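# Close the open mailer box with two robot arms

## Task

Shut the open mailer box: fold both side flaps inward, then fold the front flap down and push it inside the front wall until its tabs lock. At the end the box must lie flat on the table near its starting spot, touched by nothing else from the table, and stay closed by itself without the robot holding anything in place.

## Robot and tools

Robot: two arms, left_arm and right_arm, each with six revolute joints and a parallel gripper. Do not push or knock anything off the table. Do not let the arms collide or press hard against each other. Avoid drops, slips, slams and very hard pushes. Something may occasionally pull briefly on a part a gripper holds.

Frame: one scene frame for both arms. The origin is on the table surface midway between the arms, +z is up, +x points out across the table, and left_arm sits on the +y side. The arm names do not tell you which side of a camera image an arm appears on. Printed hand positions are approximate, and the error grows with reach.

Tool execute_actions, argument actions: a list holding zero or one item, plus an optional pictures boolean (pictures come by default). An empty list sends nothing and just returns the current state. A motion item is {"rows": [...], "steps": n} with n from 1 to 15 (15 if omitted). Each control step lasts 1/30 s. Each row is one command held for one step, and the last row repeats if rows are fewer than steps. A wait item is {"steps": n} with n up to 300 and no rows; it returns once that many steps have passed since the previous result, and your reply time is included in that count. A refused call moves nothing.

Row layout: exactly 14 numbers, always for both arms, even if only one moves. The first 7 are left_arm: waist, shoulder, elbow, wrist pitch, wrist yaw, wrist roll (absolute joint target angles in radians, the same values the Joint positions line shows), then gripper opening. The last 7 are the same fields for right_arm. Stated joint ranges: waist -2.618 to 3.054, shoulder 0.000 to 3.142, elbow 0.000 to 3.142, wrist pitch -1.571 to 1.571, wrist yaw -1.571 to 1.571, wrist roll -2.094 to 2.094. The true ends may differ from these by up to 0.036 rad either way. A call is rejected if any target goes more than 0.036 rad beyond a stated end and also farther out than that joint's current angle. A joint commanded past its real end is clipped at that end, and a "joint sent to its limit" line may appear; that line can refer to an earlier action. No such line does not prove there is more room. Opening is an absolute value from -1 (closed) to +1 (fully open, a pad gap of 0.094 m).

Motion behaviour: each step, the target sent to a joint stays within a fixed lead of its measured angle. The leads in radians are 0.202 for waist, 0.258 for shoulder, 0.238 for elbow, 0.573 for wrist pitch, and 0.522 for wrist yaw and roll. If the targets would move a gripper more than 70 mm from where it is, all of that arm's targets are pulled back proportionally. Big moves therefore take several calls. Friction can leave a joint up to about 0.031 rad short, and commands smaller than that may not move it. Between calls the arms keep going toward the last row sent until everything is nearly still or a step is HELD. After that, only a new action moves them further, though fingers already moving finish their motion.

Gripper: fingers point along its +z axis and close along its y axis. end_effector_position is the point between the pads, about 1 cm behind the tips. grip_measured reports the actual opening on the command scale. Each gripper reading may be off by up to about 1 mm, with a fixed error per gripper. To hold something, command an opening below grip_measured. About 0.03 below gives a firm grip, and less gives a lighter one. Pad force tops out near 50 to 62 N, less on thin parts under about 2 mm, with a brief spike at first contact.

Result lines: the state line gives each gripper's end_effector_position (metres) and end_effector_quat_wxyz, left_arm then right_arm. Joint positions and Joint velocities give one block per arm: joints in column order (rad, rad/s), then the pad gap (m, m/s). Joint torques follow the joint order without the gripper. They are total drive output with per-arm offset, scale and noise, are nonzero in free air, and friction can hide or imitate load. "joint command not followed" means a clearance check altered or blocked some joint targets; the rest of the row was carried out. HELD marks steps where all or part of your row was not sent. MOTOR HOT appears from 75 °C. At 90 °C that arm halts for 10 s (OVER-TEMPERATURE FAULT), and after a 5-minute grace another 90 °C reading halts it again. At 100 °C that arm and its gripper go limp and it falls. Holding loads heats motors, even while you think, so avoid long static holds.

Tool zoom_image: camera (one of cam_head_left, cam_head_right, cam_high, cam_low, cam_left_wrist, cam_right_wrist) and region [x0, y0, x1, y1] in pixels of that camera's latest image, origin at the top left, at most 504 by 504. Image sizes: head, high and low cameras are 672x504; wrist cameras are 616x616.

Tool finished_scene: scene, the number of the current scene. It ends that scene for good and reports whether the goal was met; the result then gives the next task. Call it only when the box stays closed without help, with both grippers released and moved clear. Replying without any tool call ends everything. Time passes while you think and write, so keep replies short and motions smooth.

Each tool is called after "Request:" as name([rows], argument=value, ...), one row to a line, values as JSON.

## Session

Request:
execute_actions(actions=[])

Scene clock: 0.00 s of 5140.00 s.
left_arm: end_effector_position=(+0.3057, +0.3778, +0.1830) grip_measured=+1.000 end_effector_quat_wxyz=(+0.081, -0.083, +0.993, -0.036) | right_arm: end_effector_position=(+0.0897, +0.1558, +0.2262) grip_measured=+1.000 end_effector_quat_wxyz=(-0.332, +0.744, -0.328, +0.479)
Joint positions: left_arm=[ 0.159  1.476  1.431 -1.367  0.081 -0.033  0.094] | right_arm=[ 1.945  2.091  1.9   -1.496  1.242 -0.427  0.094]
Joint velocities: left_arm=[-0.007 -0.007 -0.017 -0.066  0.022 -0.022  0.   ] | right_arm=[-0.002  0.002  0.012  0.022 -0.037  0.022  0.   ]
Joint torques (N m, as the arm reports them, + toward a larger angle): no reading
Motor temperatures (°C, as the motors report them): left_arm=[16 16 13 17 15 13] | right_arm=[15 16 16 15 15 15]

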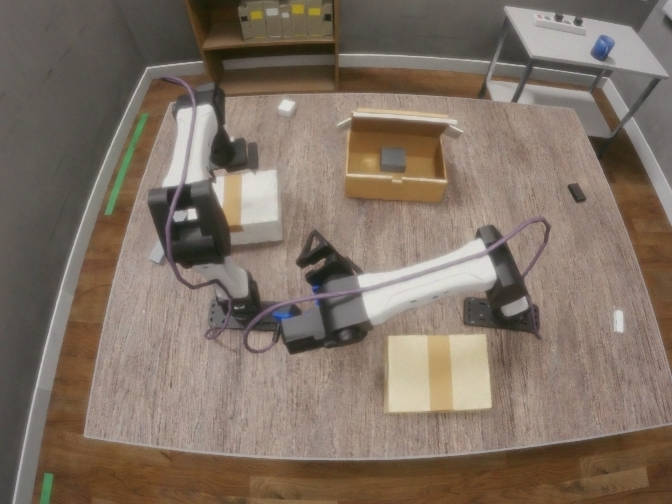

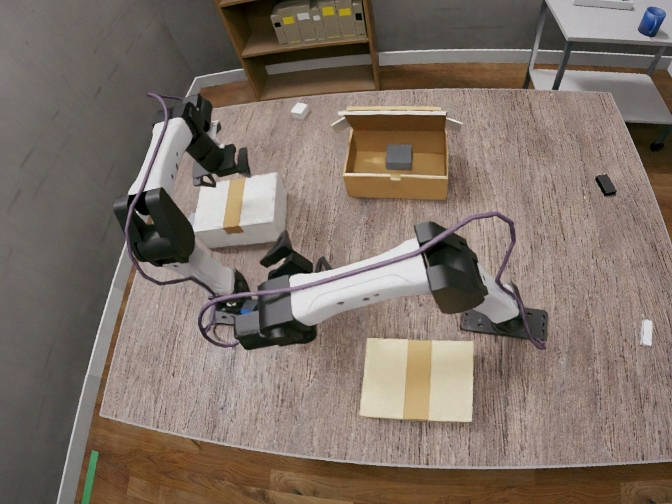

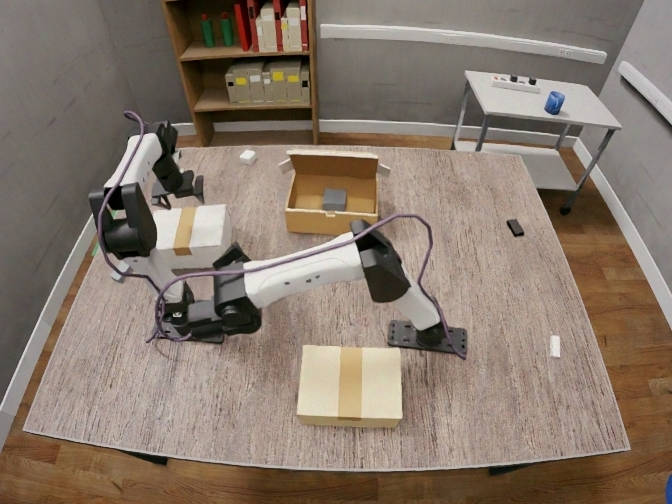

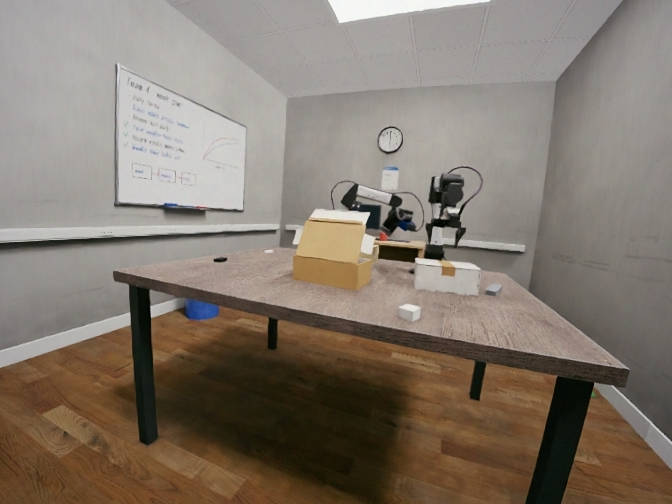

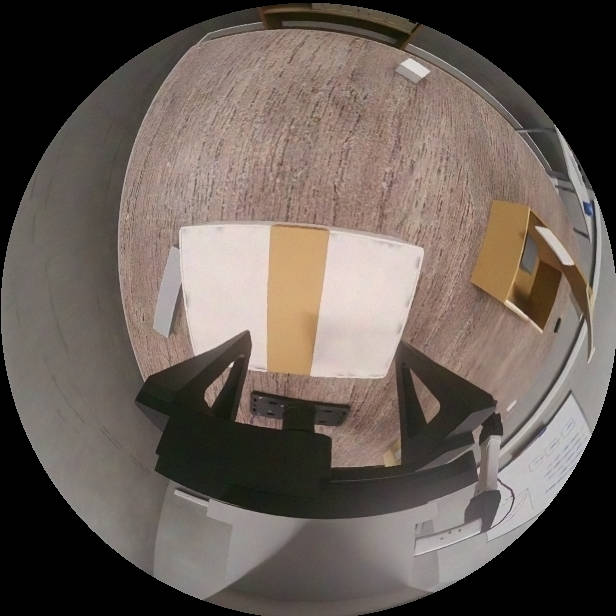

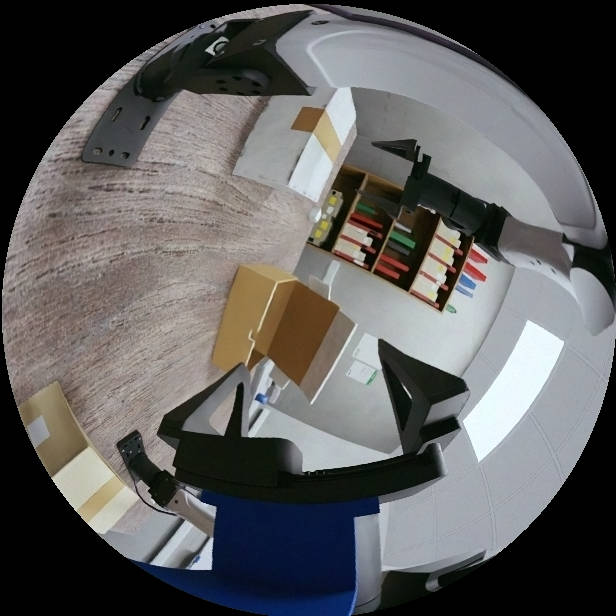

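Request:
zoom_image(camera="cam_head_left", region=[310, 80, 490, 215])

Request:
zoom_image(camera="cam_low", region=[260, 180, 420, 300])

Request:
zoom_image(camera="cam_right_wrist", region=[180, 230, 400, 420])

Region (310, 80, 490, 215) of cam_head_left's 672x504 image, scaled by 2.800, with more detail than that image has; it fills the top 378 rows of this view, and the rest is white.

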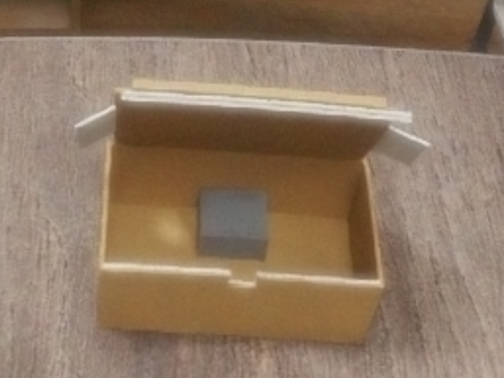

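Region (260, 180, 420, 300) of cam_low's 672x504 image, scaled by 3.150, with more detail than that image has; it fills the top 378 rows of this view, and the rest is white.

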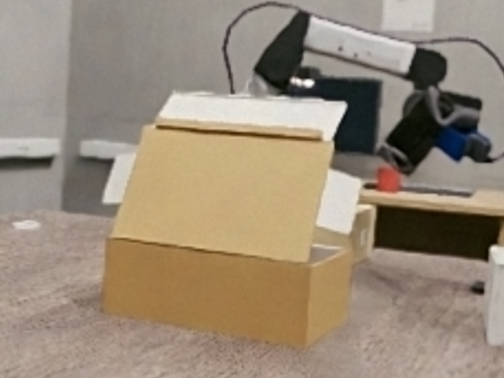

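Region (180, 230, 400, 420) of cam_right_wrist's 616x616 image, scaled by 2.291, with more detail than that image has; it fills the top 435 rows of this view, and the rest is white.

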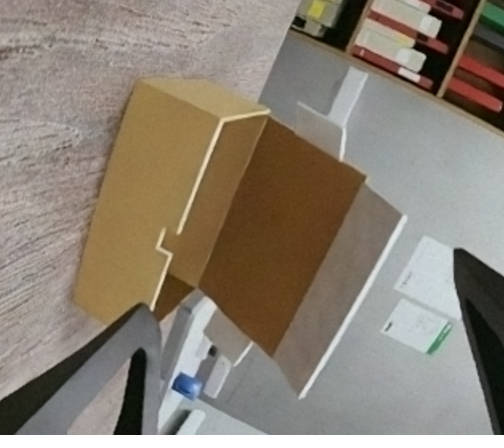

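Request:
execute_actions([
  {"rows":[[0.159,1.476,1.431,-1.367,0.081,-0.033,1,1.9,1.2,1.3,-1.2,1.2,-0.4,1]]},
], pictures=false)

Request:
execute_actions([
  {"steps":30},
], pictures=false)

Request:
execute_actions([
  {"rows":[[0,1.3,1.5,-1.0,0,0,-1,0,1.2,1.3,-1.2,0,0,-1]]},
], pictures=false)

Request:
execute_actions([
  {"steps":60},
])

Scene clock: 5.27 s of 5140.00 s.
left_arm: end_effector_position=(+0.3057, +0.3778, +0.1830) grip_measured=+1.000 end_effector_quat_wxyz=(+0.081, -0.083, +0.993, -0.036) | right_arm: end_effector_position=(+0.1391, -0.0224, +0.3365) grip_measured=+1.000 end_effector_quat_wxyz=(-0.506, +0.635, -0.500, +0.301)
Joint positions: left_arm=[ 0.159  1.476  1.431 -1.367  0.081 -0.033  0.094] | right_arm=[ 1.901  1.155  1.317 -1.226  1.213 -0.406  0.094]
Joint velocities: left_arm=[-0.007 -0.007 -0.002 -0.022 -0.037 -0.022  0.   ] | right_arm=[-0.012  0.144 -0.012  0.007 -0.081 -0.022  0.   ]
Joint torques (N m, as the arm reports them, + toward a larger angle): left_arm=[ 0.42 -5.86  8.4   0.81  0.08  0.02] | right_arm=[0.24 0.07 6.86 1.38 0.4  0.27]
Motor temperatures (°C, as the motors report them): left_arm=[16 16 14 17 15 13] | right_arm=[15 18 17 15 15 15]
Steps of this call (steps 1 to 90: nothing new was sent; then 1.77 s passed at rest; steps 91 to 105: all 15 steps of this action). Readings (joint positions):
91: left_arm=[0.159 1.476 1.431 -1.367 0.081 -0.033] | right_arm=[1.942 2.054 1.844 -1.429 1.239 -0.424]
92: left_arm=[0.159 1.476 1.431 -1.367 0.081 -0.033] | right_arm=[1.937 1.990 1.748 -1.367 1.227 -0.420]
94: left_arm=[0.159 1.476 1.431 -1.367 0.081 -0.033] | right_arm=[1.921 1.833 1.567 -1.302 1.215 -0.417]
98: left_arm=[0.159 1.476 1.431 -1.367 0.081 -0.033] | right_arm=[1.901 1.482 1.323 -1.265 1.202 -0.414]
105: the state above

Scene clock: 6.27 s of 5140.00 s.
left_arm: end_effector_position=(+0.3057, +0.3778, +0.1830) grip_measured=+1.000 end_effector_quat_wxyz=(+0.081, -0.083, +0.993, -0.036) | right_arm: end_effector_position=(+0.1367, -0.0126, +0.3289) grip_measured=+1.000 end_effector_quat_wxyz=(-0.498, +0.643, -0.495, +0.306)
Joint positions: left_arm=[ 0.159  1.476  1.431 -1.367  0.081 -0.033  0.094] | right_arm=[ 1.901  1.191  1.317 -1.214  1.205 -0.406  0.094]
Joint velocities: left_arm=[-0.012 -0.007  0.012  0.081 -0.051 -0.007  0.   ] | right_arm=[ 0.002 -0.017  0.007  0.11   0.081 -0.051  0.   ]
Joint torques (N m, as the arm reports them, + toward a larger angle): left_arm=[ 0.4  -5.86  8.39  0.8   0.08  0.03] | right_arm=[ 0.2  -2.58  6.91  1.37  0.45  0.25]
Motor temperatures (°C, as the motors report them): left_arm=[16 17 14 17 15 13] | right_arm=[15 18 17 15 15 15]
Steps of this call (steps 1 to 30: the robot went on to your last target). Readings (joint positions):
1: left_arm=[0.159 1.476 1.431 -1.367 0.081 -0.033] | right_arm=[1.901 1.162 1.317 -1.225 1.212 -0.406]
2: left_arm=[0.159 1.476 1.431 -1.367 0.081 -0.033] | right_arm=[1.901 1.171 1.317 -1.222 1.211 -0.406]
4: left_arm=[0.159 1.476 1.431 -1.367 0.081 -0.033] | right_arm=[1.901 1.186 1.317 -1.218 1.207 -0.406]
8: left_arm=[0.159 1.476 1.431 -1.367 0.081 -0.033] | right_arm=[1.901 1.191 1.317 -1.215 1.205 -0.406]
30: the state above
All arms were judged still, so your last target was given up. Only a new action makes them travel on or press farther. Fingers that are still opening or closing keep moving.

Scene clock: 6.77 s of 5140.00 s.
left_arm: end_effector_position=(+0.3693, +0.3439, +0.3024) grip_measured=-0.992 end_effector_quat_wxyz=(+0.376, +0.008, +0.927, -0.012) | right_arm: end_effector_position=(+0.2410, -0.0964, +0.2312) grip_measured=-0.981 end_effector_quat_wxyz=(+0.242, -0.329, +0.912, +0.039)
Joint positions: left_arm=[ 0.002  1.289  1.507 -1.018  0.015 -0.007  0.   ] | right_arm=[ 0.833  1.194  1.313 -1.201  0.088 -0.024  0.001]
Joint velocities: left_arm=[ 0.017  0.012  0.002  0.066 -0.037 -0.037 -0.   ] | right_arm=[-2.117 -0.007 -0.022 -0.007 -0.593  0.066 -0.   ]
Joint torques (N m, as the arm reports them, + toward a larger angle): left_arm=[ 0.19 -3.75  8.33  2.15 -0.05  0.07] | right_arm=[ 0.35 -2.96  7.58  1.43  0.03  0.18]
Motor temperatures (°C, as the motors report them): left_arm=[16 17 15 17 15 13] | right_arm=[15 18 17 15 15 15]
Steps of this call (steps 1 to 15: all 15 steps of this action). Readings (joint positions):
1: left_arm=[0.145 1.464 1.432 -1.345 0.067 -0.032] | right_arm=[1.871 1.191 1.317 -1.210 1.124 -0.346]
2: left_arm=[0.115 1.445 1.434 -1.303 0.055 -0.030] | right_arm=[1.805 1.192 1.317 -1.205 1.021 -0.278]
4: left_arm=[0.049 1.388 1.455 -1.214 0.043 -0.022] | right_arm=[1.655 1.194 1.314 -1.203 0.820 -0.181]
8: left_arm=[0.002 1.297 1.502 -1.076 0.031 -0.011] | right_arm=[1.354 1.194 1.313 -1.202 0.421 -0.079]
15: the state above

Scene clock: 8.77 s of 5140.00 s.
left_arm: end_effector_position=(+0.3706, +0.3446, +0.3036) grip_measured=-0.992 end_effector_quat_wxyz=(+0.379, +0.007, +0.925, -0.009) | right_arm: end_effector_position=(+0.2923, -0.2997, +0.2310) grip_measured=-0.981 end_effector_quat_wxyz=(+0.243, +0.067, +0.967, -0.021)
Joint positions: left_arm=[ 0.002  1.289  1.507 -1.011  0.011 -0.006  0.   ] | right_arm=[-0.     1.194  1.313 -1.198  0.006 -0.007  0.001]
Joint velocities: left_arm=[ 0.002 -0.007 -0.002  0.007 -0.051 -0.022 -0.001] | right_arm=[-0.017 -0.007  0.012  0.037 -0.037  0.007 -0.001]
Joint torques (N m, as the arm reports them, + toward a larger angle): left_arm=[ 0.18 -3.62  8.22  2.2  -0.07  0.08] | right_arm=[ 0.3  -3.02  7.6   1.43 -0.04  0.17]
Motor temperatures (°C, as the motors report them): left_arm=[16 17 15 18 15 13] | right_arm=[15 18 17 15 15 15]
Steps of this call (steps 1 to 30: the robot went on to your last target; steps 31 to 60: nothing new was sent). Readings (joint positions):
1: left_arm=[0.002 1.289 1.507 -1.016 0.014 -0.007] | right_arm=[0.759 1.194 1.313 -1.201 0.071 -0.021]
2: left_arm=[0.002 1.289 1.507 -1.016 0.014 -0.007] | right_arm=[0.684 1.194 1.313 -1.200 0.057 -0.018]
4: left_arm=[0.002 1.289 1.507 -1.013 0.012 -0.006] | right_arm=[0.534 1.194 1.313 -1.199 0.038 -0.015]
8: left_arm=[0.002 1.289 1.507 -1.012 0.012 -0.006] | right_arm=[0.235 1.194 1.313 -1.198 0.018 -0.011]
60: the state above
All arms were judged still, so your last target was given up. Only a new action makes them travel on or press farther. Fingers that are still opening or closing keep moving.

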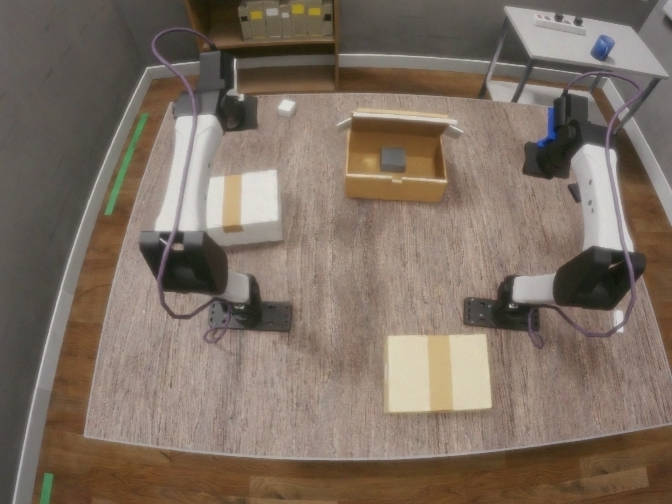

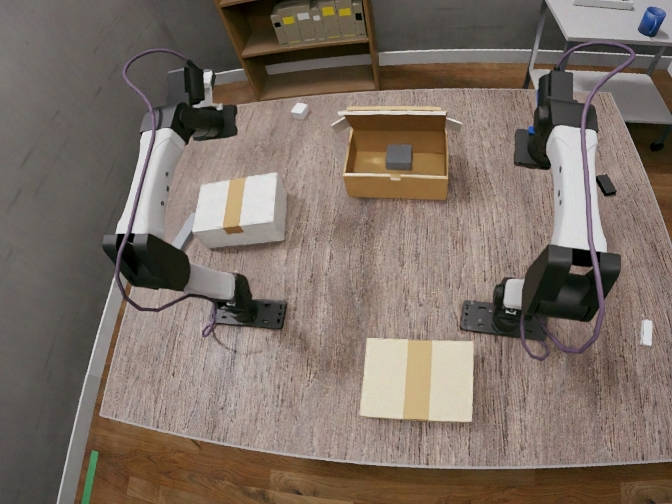

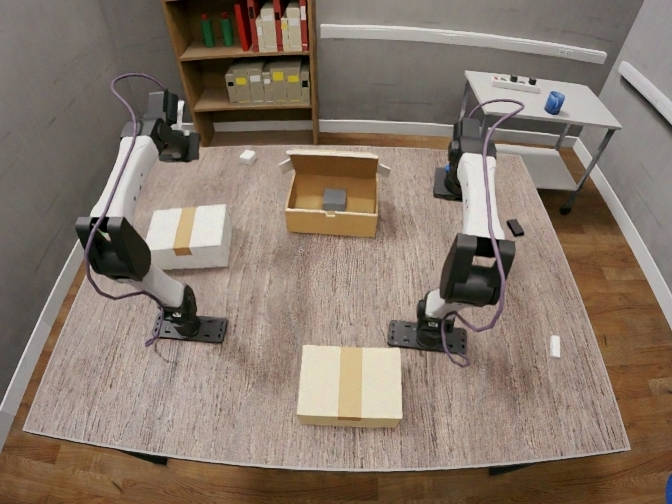

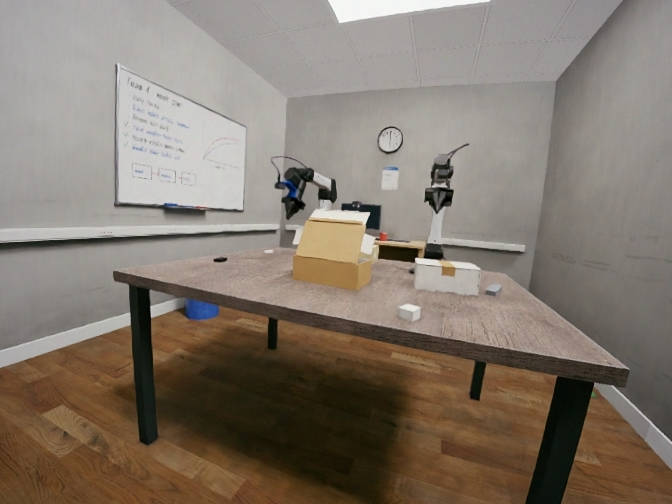

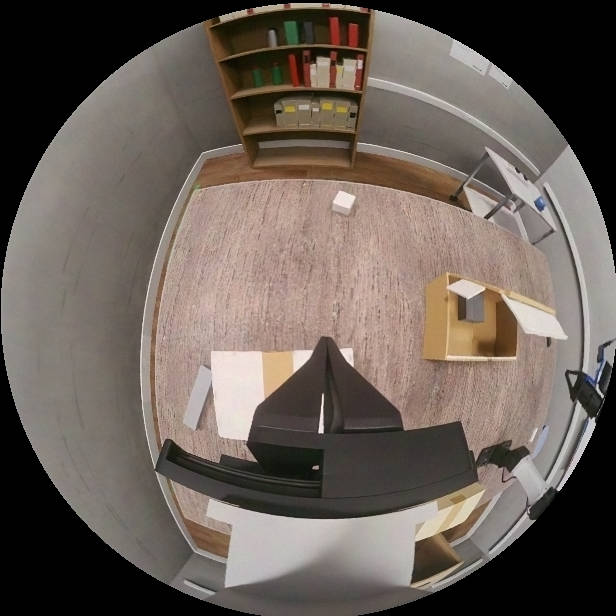

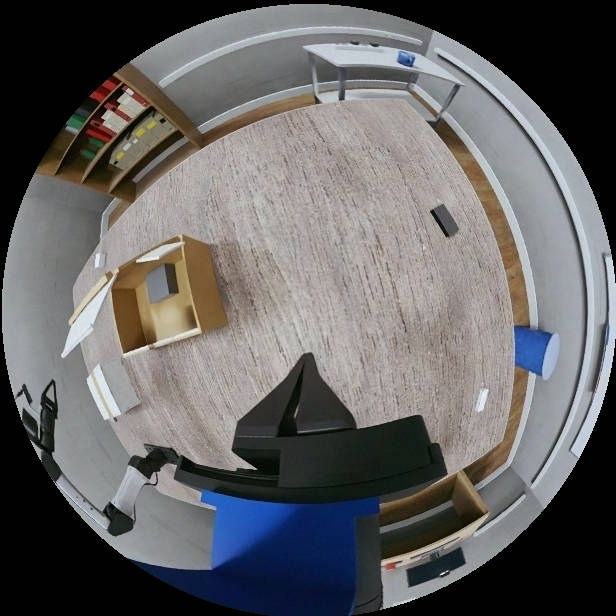

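Request:
execute_actions([
  {"rows":[[-0.05,1.45,1.6,-1.05,0,0,-1,0.04,1.35,1.45,-1.2,0,0,-1],[-0.05,1.45,1.6,-1.05,0,0,-1,0.04,1.35,1.45,-1.2,0,0,-1],[-0.05,1.45,1.6,-1.05,0,0,-1,0.04,1.35,1.45,-1.2,0,0,-1],[-0.1,1.6,1.7,-1.1,0,0,-1,0.08,1.52,1.6,-1.2,0,0,-1],[-0.1,1.6,1.7,-1.1,0,0,-1,0.08,1.52,1.6,-1.2,0,0,-1],[-0.1,1.6,1.7,-1.1,0,0,-1,0.08,1.52,1.6,-1.2,0,0,-1],[-0.16,1.74,1.8,-1.15,0,0,-1,0.12,1.7,1.75,-1.2,0,0,-1],[-0.16,1.74,1.8,-1.15,0,0,-1,0.12,1.7,1.75,-1.2,0,0,-1],[-0.16,1.74,1.8,-1.15,0,0,-1,0.12,1.7,1.75,-1.2,0,0,-1],[-0.218,1.867,1.881,-1.214,0,0,-1,0.164,1.867,1.881,-1.214,0,0,-1]]},
], pictures=false)

Request:
execute_actions([
  {"steps":15},
])

Scene clock: 12.87 s of 5140.00 s.
left_arm: end_effector_position=(+0.4526, +0.2471, +0.1914) grip_measured=-0.992 end_effector_quat_wxyz=(+0.192, +0.116, +0.974, -0.024) | right_arm: end_effector_position=(+0.4531, -0.2508, +0.1842) grip_measured=-0.981 end_effector_quat_wxyz=(+0.172, -0.012, +0.985, +0.000)
Joint positions: left_arm=[-0.222  1.879  1.854 -1.156  0.001 -0.004  0.   ] | right_arm=[ 0.164  1.889  1.854 -1.189  0.002 -0.005  0.001]
Joint velocities: left_arm=[-0.081  0.139 -0.017 -0.432 -0.081 -0.066 -0.001] | right_arm=[ 0.09   0.315 -0.002 -0.212 -0.11  -0.022 -0.001]
Joint torques (N m, as the arm reports them, + toward a larger angle): left_arm=[  1.31 -11.83  11.51   1.33   0.02   0.04] | right_arm=[  0.01 -13.87  11.68   1.16   0.06   0.17]
Motor temperatures (°C, as the motors report them): left_arm=[16 17 15 19 15 13] | right_arm=[15 18 18 16 15 15]
Steps of this call (steps 1 to 90: nothing new was sent; then 0.60 s passed at rest; steps 91 to 105: all 15 steps of this action). Readings (joint positions):
91: left_arm=[-0.004 1.308 1.527 -1.030 0.007 -0.006] | right_arm=[0.004 1.214 1.338 -1.219 0.006 -0.006]
92: left_arm=[-0.017 1.340 1.561 -1.037 0.006 -0.006] | right_arm=[0.013 1.250 1.380 -1.230 0.006 -0.006]
94: left_arm=[-0.044 1.421 1.617 -1.047 0.004 -0.006] | right_arm=[0.033 1.336 1.461 -1.230 0.006 -0.006]
98: left_arm=[-0.115 1.639 1.750 -1.080 0.001 -0.005] | right_arm=[0.086 1.579 1.673 -1.215 0.006 -0.006]
105: the state above

Scene clock: 13.37 s of 5140.00 s.
left_arm: end_effector_position=(+0.4465, +0.2484, +0.1941) grip_measured=-0.992 end_effector_quat_wxyz=(+0.182, +0.117, +0.976, -0.023) | right_arm: end_effector_position=(+0.4513, -0.2501, +0.1908) grip_measured=-0.981 end_effector_quat_wxyz=(+0.176, -0.013, +0.984, +0.001)
Joint positions: left_arm=[-0.223  1.877  1.87  -1.195  0.001 -0.004  0.   ] | right_arm=[ 0.165  1.88   1.866 -1.203  0.001 -0.005  0.001]
Joint velocities: left_arm=[-0.012  0.007 -0.017 -0.081  0.051 -0.007  0.001] | right_arm=[-0.017 -0.012  0.007 -0.037  0.022 -0.007  0.   ]
Joint torques (N m, as the arm reports them, + toward a larger angle): left_arm=[  0.83 -10.68   9.87   1.09   0.02   0.06] | right_arm=[  0.21 -11.57  10.49   1.07   0.01   0.16]
Motor temperatures (°C, as the motors report them): left_arm=[16 17 16 19 15 13] | right_arm=[15 18 18 16 15 15]
Steps of this call (steps 1 to 15: the robot went on to your last target). Readings (joint positions):
1: left_arm=[-0.224 1.881 1.854 -1.167 0.001 -0.004] | right_arm=[0.165 1.896 1.854 -1.194 0.001 -0.005]
2: left_arm=[-0.223 1.881 1.856 -1.177 0.001 -0.004] | right_arm=[0.165 1.897 1.854 -1.198 0.001 -0.005]
4: left_arm=[-0.223 1.879 1.865 -1.185 0.001 -0.004] | right_arm=[0.165 1.892 1.858 -1.202 0.001 -0.005]
8: left_arm=[-0.223 1.877 1.870 -1.190 0.001 -0.004] | right_arm=[0.165 1.881 1.865 -1.202 0.001 -0.005]
15: the state above

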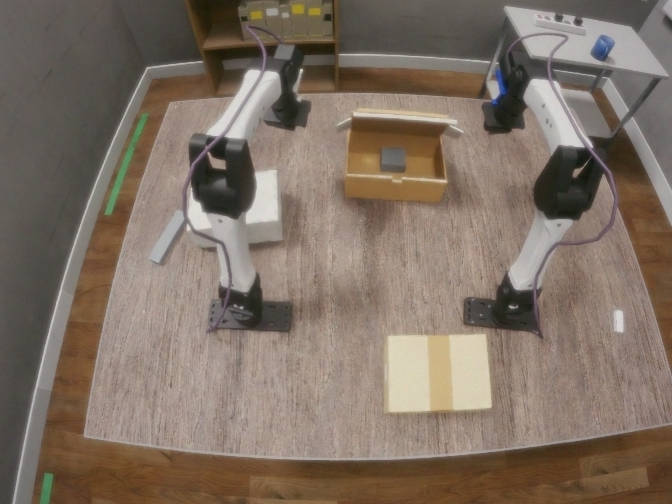

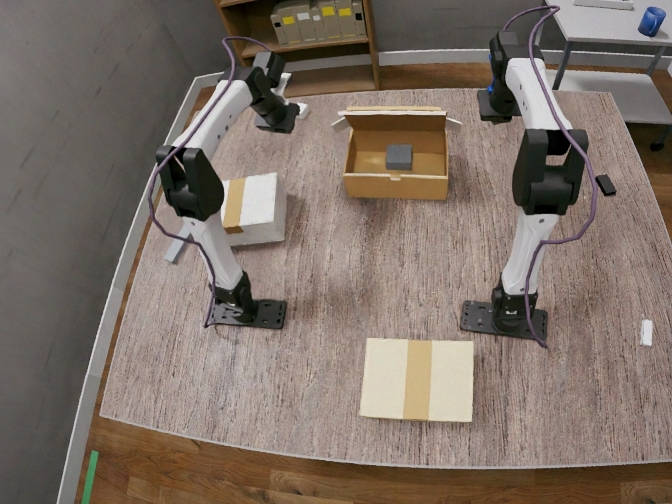

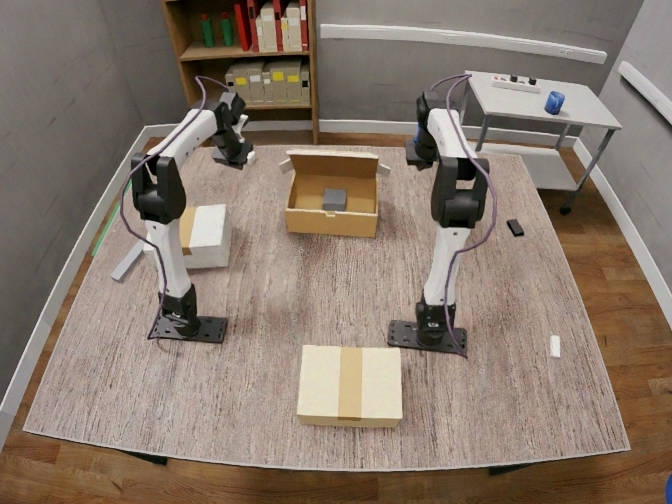

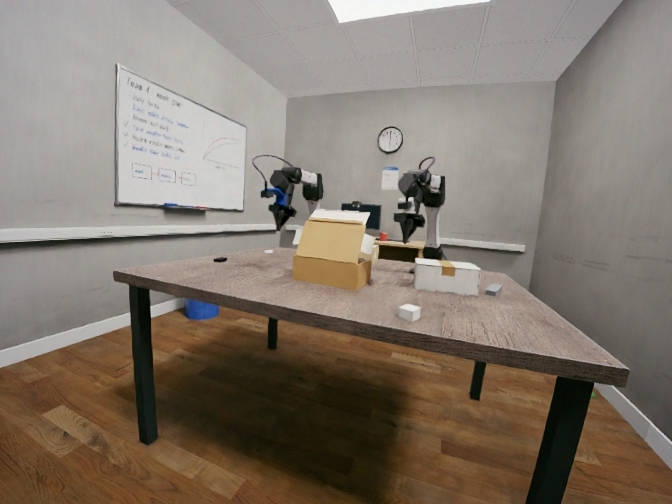

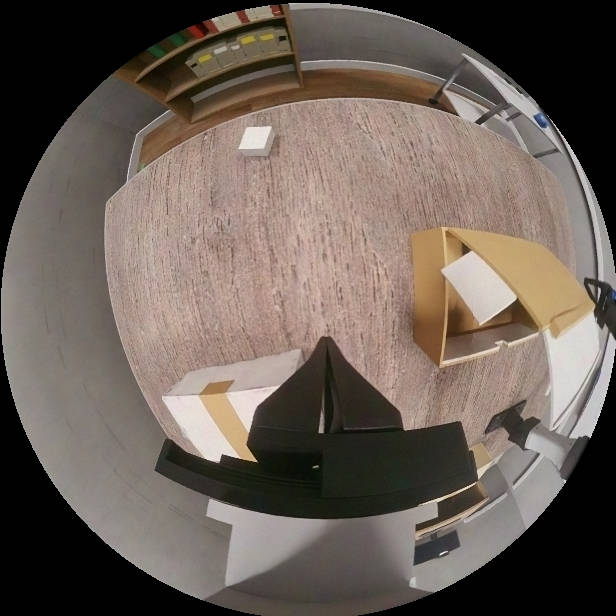

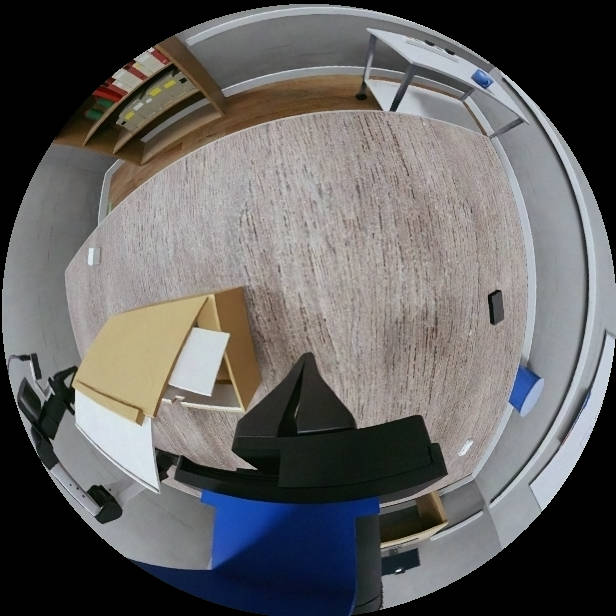

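Request:
execute_actions([
  {"rows":[[-0.24,1.97,1.97,-1.2,0.05,0,-1,0.164,1.9,1.86,-1.16,-0.05,0,-1],[-0.24,1.97,1.97,-1.2,0.05,0,-1,0.164,1.9,1.86,-1.16,-0.05,0,-1],[-0.24,1.97,1.97,-1.2,0.05,0,-1,0.164,1.9,1.86,-1.16,-0.05,0,-1],[-0.26,2.06,2.06,-1.19,0.1,0,-1,0.164,1.92,1.85,-1.12,-0.1,0,-1],[-0.26,2.06,2.06,-1.19,0.1,0,-1,0.164,1.92,1.85,-1.12,-0.1,0,-1],[-0.26,2.06,2.06,-1.19,0.1,0,-1,0.164,1.92,1.85,-1.12,-0.1,0,-1],[-0.28,2.15,2.14,-1.18,0.15,0,-1,0.164,1.94,1.83,-1.07,-0.15,0,-1],[-0.28,2.15,2.14,-1.18,0.15,0,-1,0.164,1.94,1.83,-1.07,-0.15,0,-1],[-0.28,2.15,2.14,-1.18,0.15,0,-1,0.164,1.94,1.83,-1.07,-0.15,0,-1],[-0.3,2.23,2.22,-1.17,0.2,0,-1,0.164,1.965,1.81,-1.023,-0.2,0,-1]]},
], pictures=false)

Request:
execute_actions([
  {"steps":12},
])

Scene clock: 16.43 s of 5140.00 s.
left_arm: end_effector_position=(+0.5066, +0.1639, +0.1489) grip_measured=-0.992 end_effector_quat_wxyz=(+0.169, +0.168, +0.965, -0.110) | right_arm: end_effector_position=(+0.4789, -0.2205, +0.1551) grip_measured=-0.981 end_effector_quat_wxyz=(+0.182, -0.029, +0.979, +0.084)
Joint positions: left_arm=[-0.3    2.226  2.197 -1.169  0.165 -0.004  0.   ] | right_arm=[ 0.165  1.963  1.821 -1.06  -0.168 -0.005  0.001]
Joint velocities: left_arm=[-0.046  0.149 -0.012 -0.037  0.242 -0.022 -0.001] | right_arm=[ 0.007  0.11  -0.071  0.066 -0.271 -0.007 -0.001]
Joint torques (N m, as the arm reports them, + toward a larger angle): left_arm=[  0.61 -13.3   11.03   1.3    0.21   0.08] | right_arm=[  0.17 -11.65   8.6    1.42  -0.09   0.14]
Motor temperatures (°C, as the motors report them): left_arm=[16 18 16 19 15 13] | right_arm=[15 19 18 16 15 15]
Steps of this call (steps 1 to 15: the robot went on to your last target; steps 16 to 77: nothing new was sent; steps 78 to 92: all 15 steps of this action). Readings (joint positions):
78: left_arm=[-0.223 1.889 1.890 -1.209 0.006 -0.004] | right_arm=[0.165 1.880 1.866 -1.201 -0.005 -0.005]
79: left_arm=[-0.225 1.907 1.920 -1.212 0.012 -0.004] | right_arm=[0.165 1.880 1.866 -1.196 -0.013 -0.005]
81: left_arm=[-0.231 1.949 1.974 -1.211 0.028 -0.004] | right_arm=[0.165 1.882 1.866 -1.184 -0.032 -0.005]
85: left_arm=[-0.256 2.068 2.097 -1.192 0.079 -0.004] | right_arm=[0.165 1.904 1.858 -1.135 -0.085 -0.005]
92: the state above

Scene clock: 16.83 s of 5140.00 s.
left_arm: end_effector_position=(+0.5071, +0.1593, +0.1520) grip_measured=-0.992 end_effector_quat_wxyz=(+0.171, +0.171, +0.963, -0.121) | right_arm: end_effector_position=(+0.4832, -0.2163, +0.1555) grip_measured=-0.981 end_effector_quat_wxyz=(+0.190, -0.032, +0.977, +0.096)
Joint positions: left_arm=[-0.3    2.229  2.209 -1.169  0.188 -0.004  0.   ] | right_arm=[ 0.165  1.966  1.818 -1.038 -0.192 -0.005  0.001]
Joint velocities: left_arm=[ 0.007 -0.002  0.002 -0.022  0.051  0.007  0.002] | right_arm=[ 0.007  0.007 -0.002 -0.007 -0.037 -0.037 -0.001]
Joint torques (N m, as the arm reports them, + toward a larger angle): left_arm=[  0.44 -12.96   9.95   1.3    0.24   0.08] | right_arm=[  0.16 -11.47   8.39   1.34  -0.16   0.14]
Motor temperatures (°C, as the motors report them): left_arm=[16 19 16 19 15 13] | right_arm=[15 19 18 16 15 15]
Steps of this call (steps 1 to 12: the robot went on to your last target). Readings (joint positions):
1: left_arm=[-0.300 2.229 2.197 -1.169 0.171 -0.004] | right_arm=[0.165 1.965 1.819 -1.057 -0.174 -0.005]
2: left_arm=[-0.300 2.229 2.197 -1.169 0.175 -0.004] | right_arm=[0.165 1.966 1.818 -1.054 -0.177 -0.005]
4: left_arm=[-0.300 2.229 2.204 -1.169 0.180 -0.004] | right_arm=[0.165 1.966 1.818 -1.048 -0.184 -0.005]
8: left_arm=[-0.300 2.229 2.209 -1.169 0.186 -0.004] | right_arm=[0.165 1.966 1.818 -1.041 -0.190 -0.005]
12: the state above

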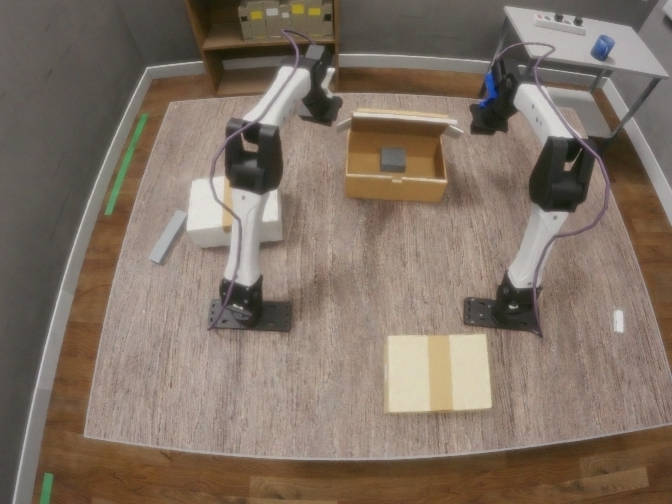

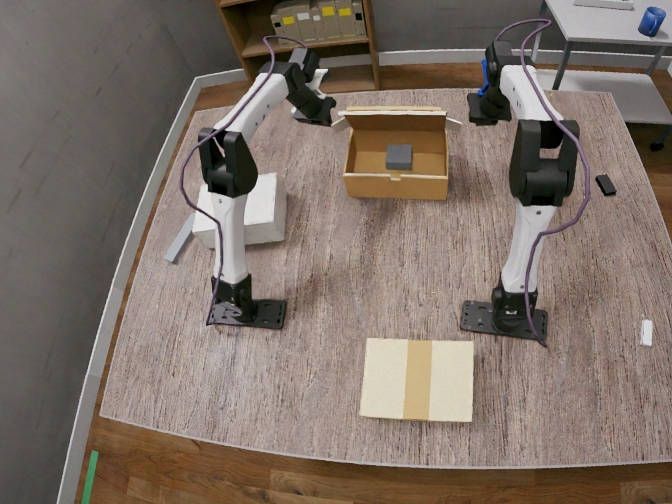

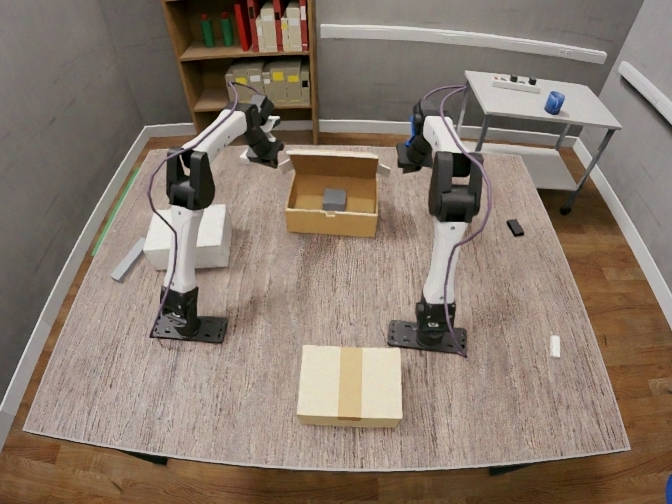

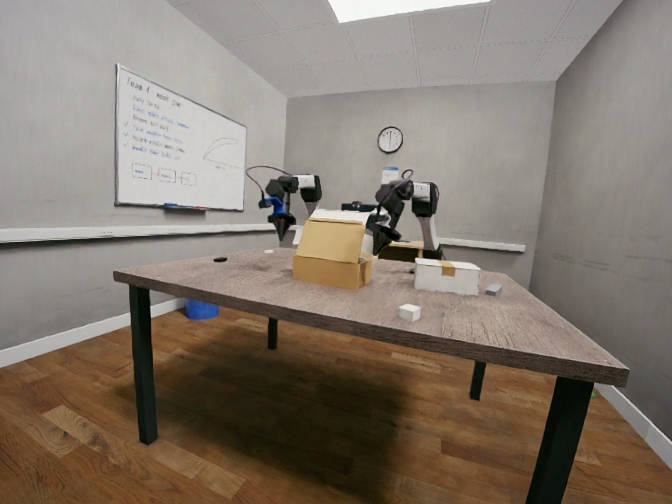

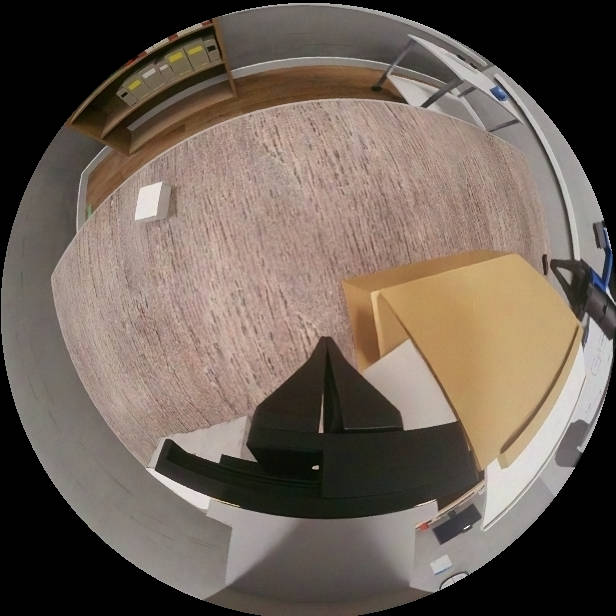

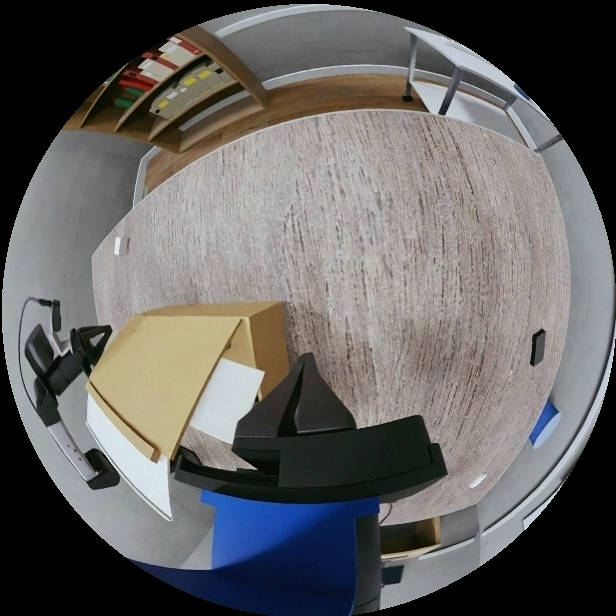

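Behind the flaps. Continue yaw to 0.5.

Request:
execute_actions([
  {"rows":[[-0.3,2.23,2.22,-1.17,0.3,0,-1,0.164,1.965,1.81,-1.023,-0.3,0,-1],[-0.3,2.23,2.22,-1.17,0.3,0,-1,0.164,1.965,1.81,-1.023,-0.3,0,-1],[-0.3,2.23,2.22,-1.17,0.3,0,-1,0.164,1.965,1.81,-1.023,-0.3,0,-1],[-0.3,2.23,2.22,-1.17,0.4,0,-1,0.164,1.965,1.81,-1.023,-0.4,0,-1],[-0.3,2.23,2.22,-1.17,0.4,0,-1,0.164,1.965,1.81,-1.023,-0.4,0,-1],[-0.3,2.23,2.22,-1.17,0.4,0,-1,0.164,1.965,1.81,-1.023,-0.4,0,-1],[-0.3,2.23,2.22,-1.17,0.45,0,-1,0.164,1.965,1.81,-1.023,-0.55,0,-1]]},
])

Scene clock: 18.00 s of 5140.00 s.
left_arm: end_effector_position=(+0.4908, +0.1243, +0.1632) grip_measured=-0.992 end_effector_quat_wxyz=(+0.150, +0.190, +0.942, -0.233) | right_arm: end_effector_position=(+0.4755, -0.1655, +0.1732) grip_measured=-0.981 end_effector_quat_wxyz=(+0.184, -0.061, +0.949, +0.250)
Joint positions: left_arm=[-0.3    2.229  2.209 -1.169  0.423 -0.004  0.   ] | right_arm=[ 0.164  1.966  1.818 -1.036 -0.513 -0.005  0.001]
Joint velocities: left_arm=[ 0.002 -0.002  0.002 -0.007  0.066  0.051  0.   ] | right_arm=[-0.012 -0.022 -0.012  0.007 -0.242 -0.081 -0.   ]
Joint torques (N m, as the arm reports them, + toward a larger angle): left_arm=[  0.46 -12.87   9.88   1.29   0.38   0.09] | right_arm=[  0.2  -11.53   8.34   1.36  -0.32   0.12]
Motor temperatures (°C, as the motors report them): left_arm=[16 19 16 19 15 13] | right_arm=[15 19 18 16 15 15]
Steps of this call (steps 1 to 20: the robot went on to your last target; steps 21 to 35: all 15 steps of this action). Readings (joint positions):
21: left_arm=[-0.300 2.229 2.209 -1.169 0.204 -0.004] | right_arm=[0.165 1.966 1.818 -1.037 -0.208 -0.005]
22: left_arm=[-0.300 2.229 2.209 -1.169 0.220 -0.004] | right_arm=[0.165 1.966 1.818 -1.037 -0.225 -0.005]
24: left_arm=[-0.300 2.229 2.209 -1.169 0.261 -0.004] | right_arm=[0.165 1.966 1.818 -1.036 -0.265 -0.005]
28: left_arm=[-0.300 2.229 2.209 -1.169 0.354 -0.004] | right_arm=[0.164 1.966 1.818 -1.036 -0.390 -0.005]
35: the state above

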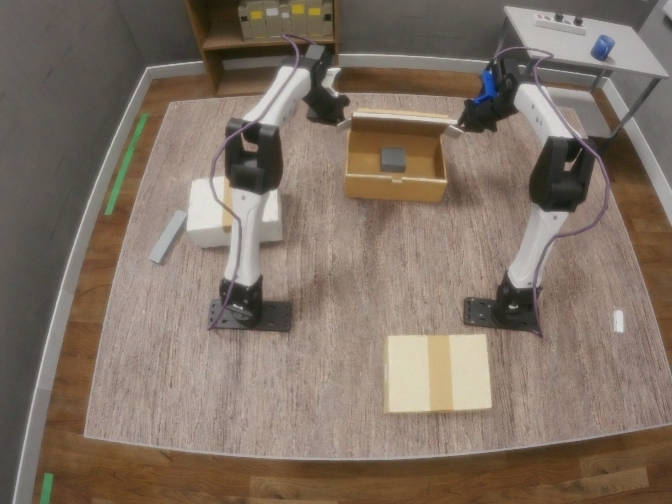

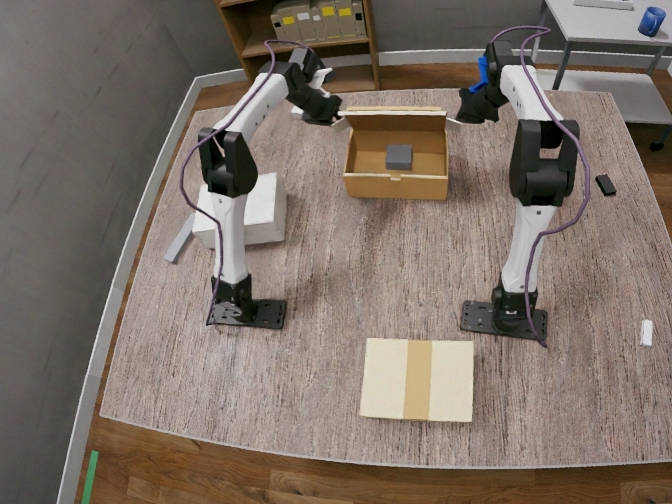

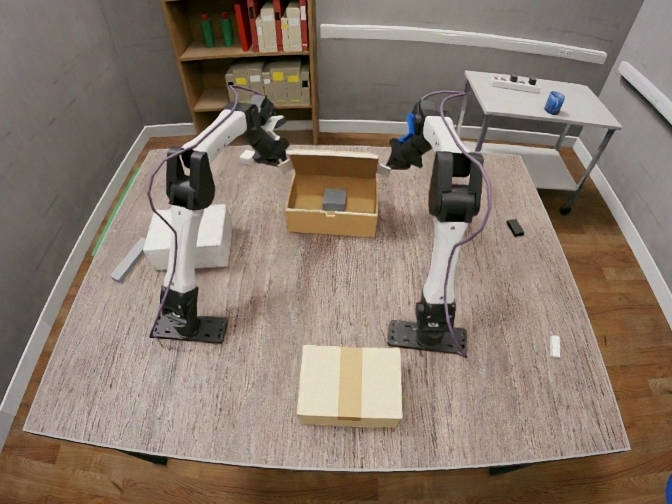

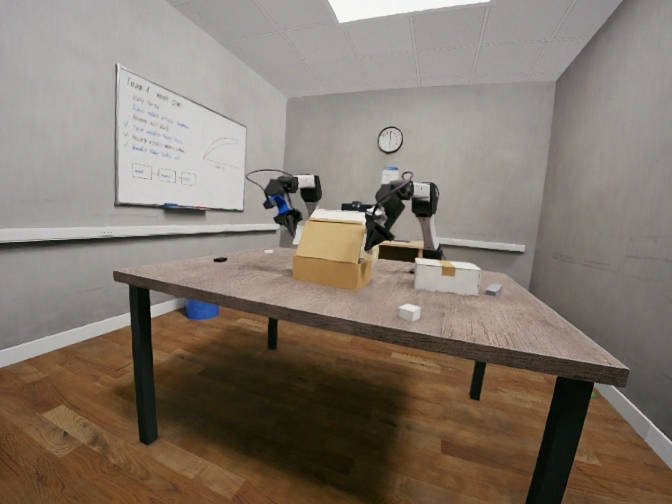

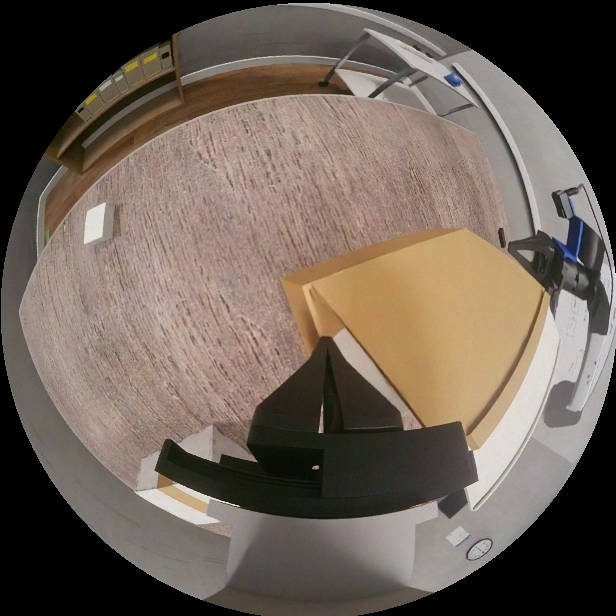

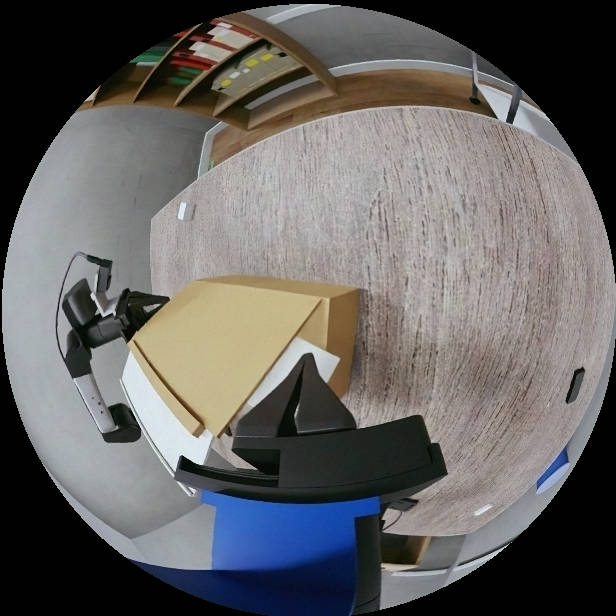

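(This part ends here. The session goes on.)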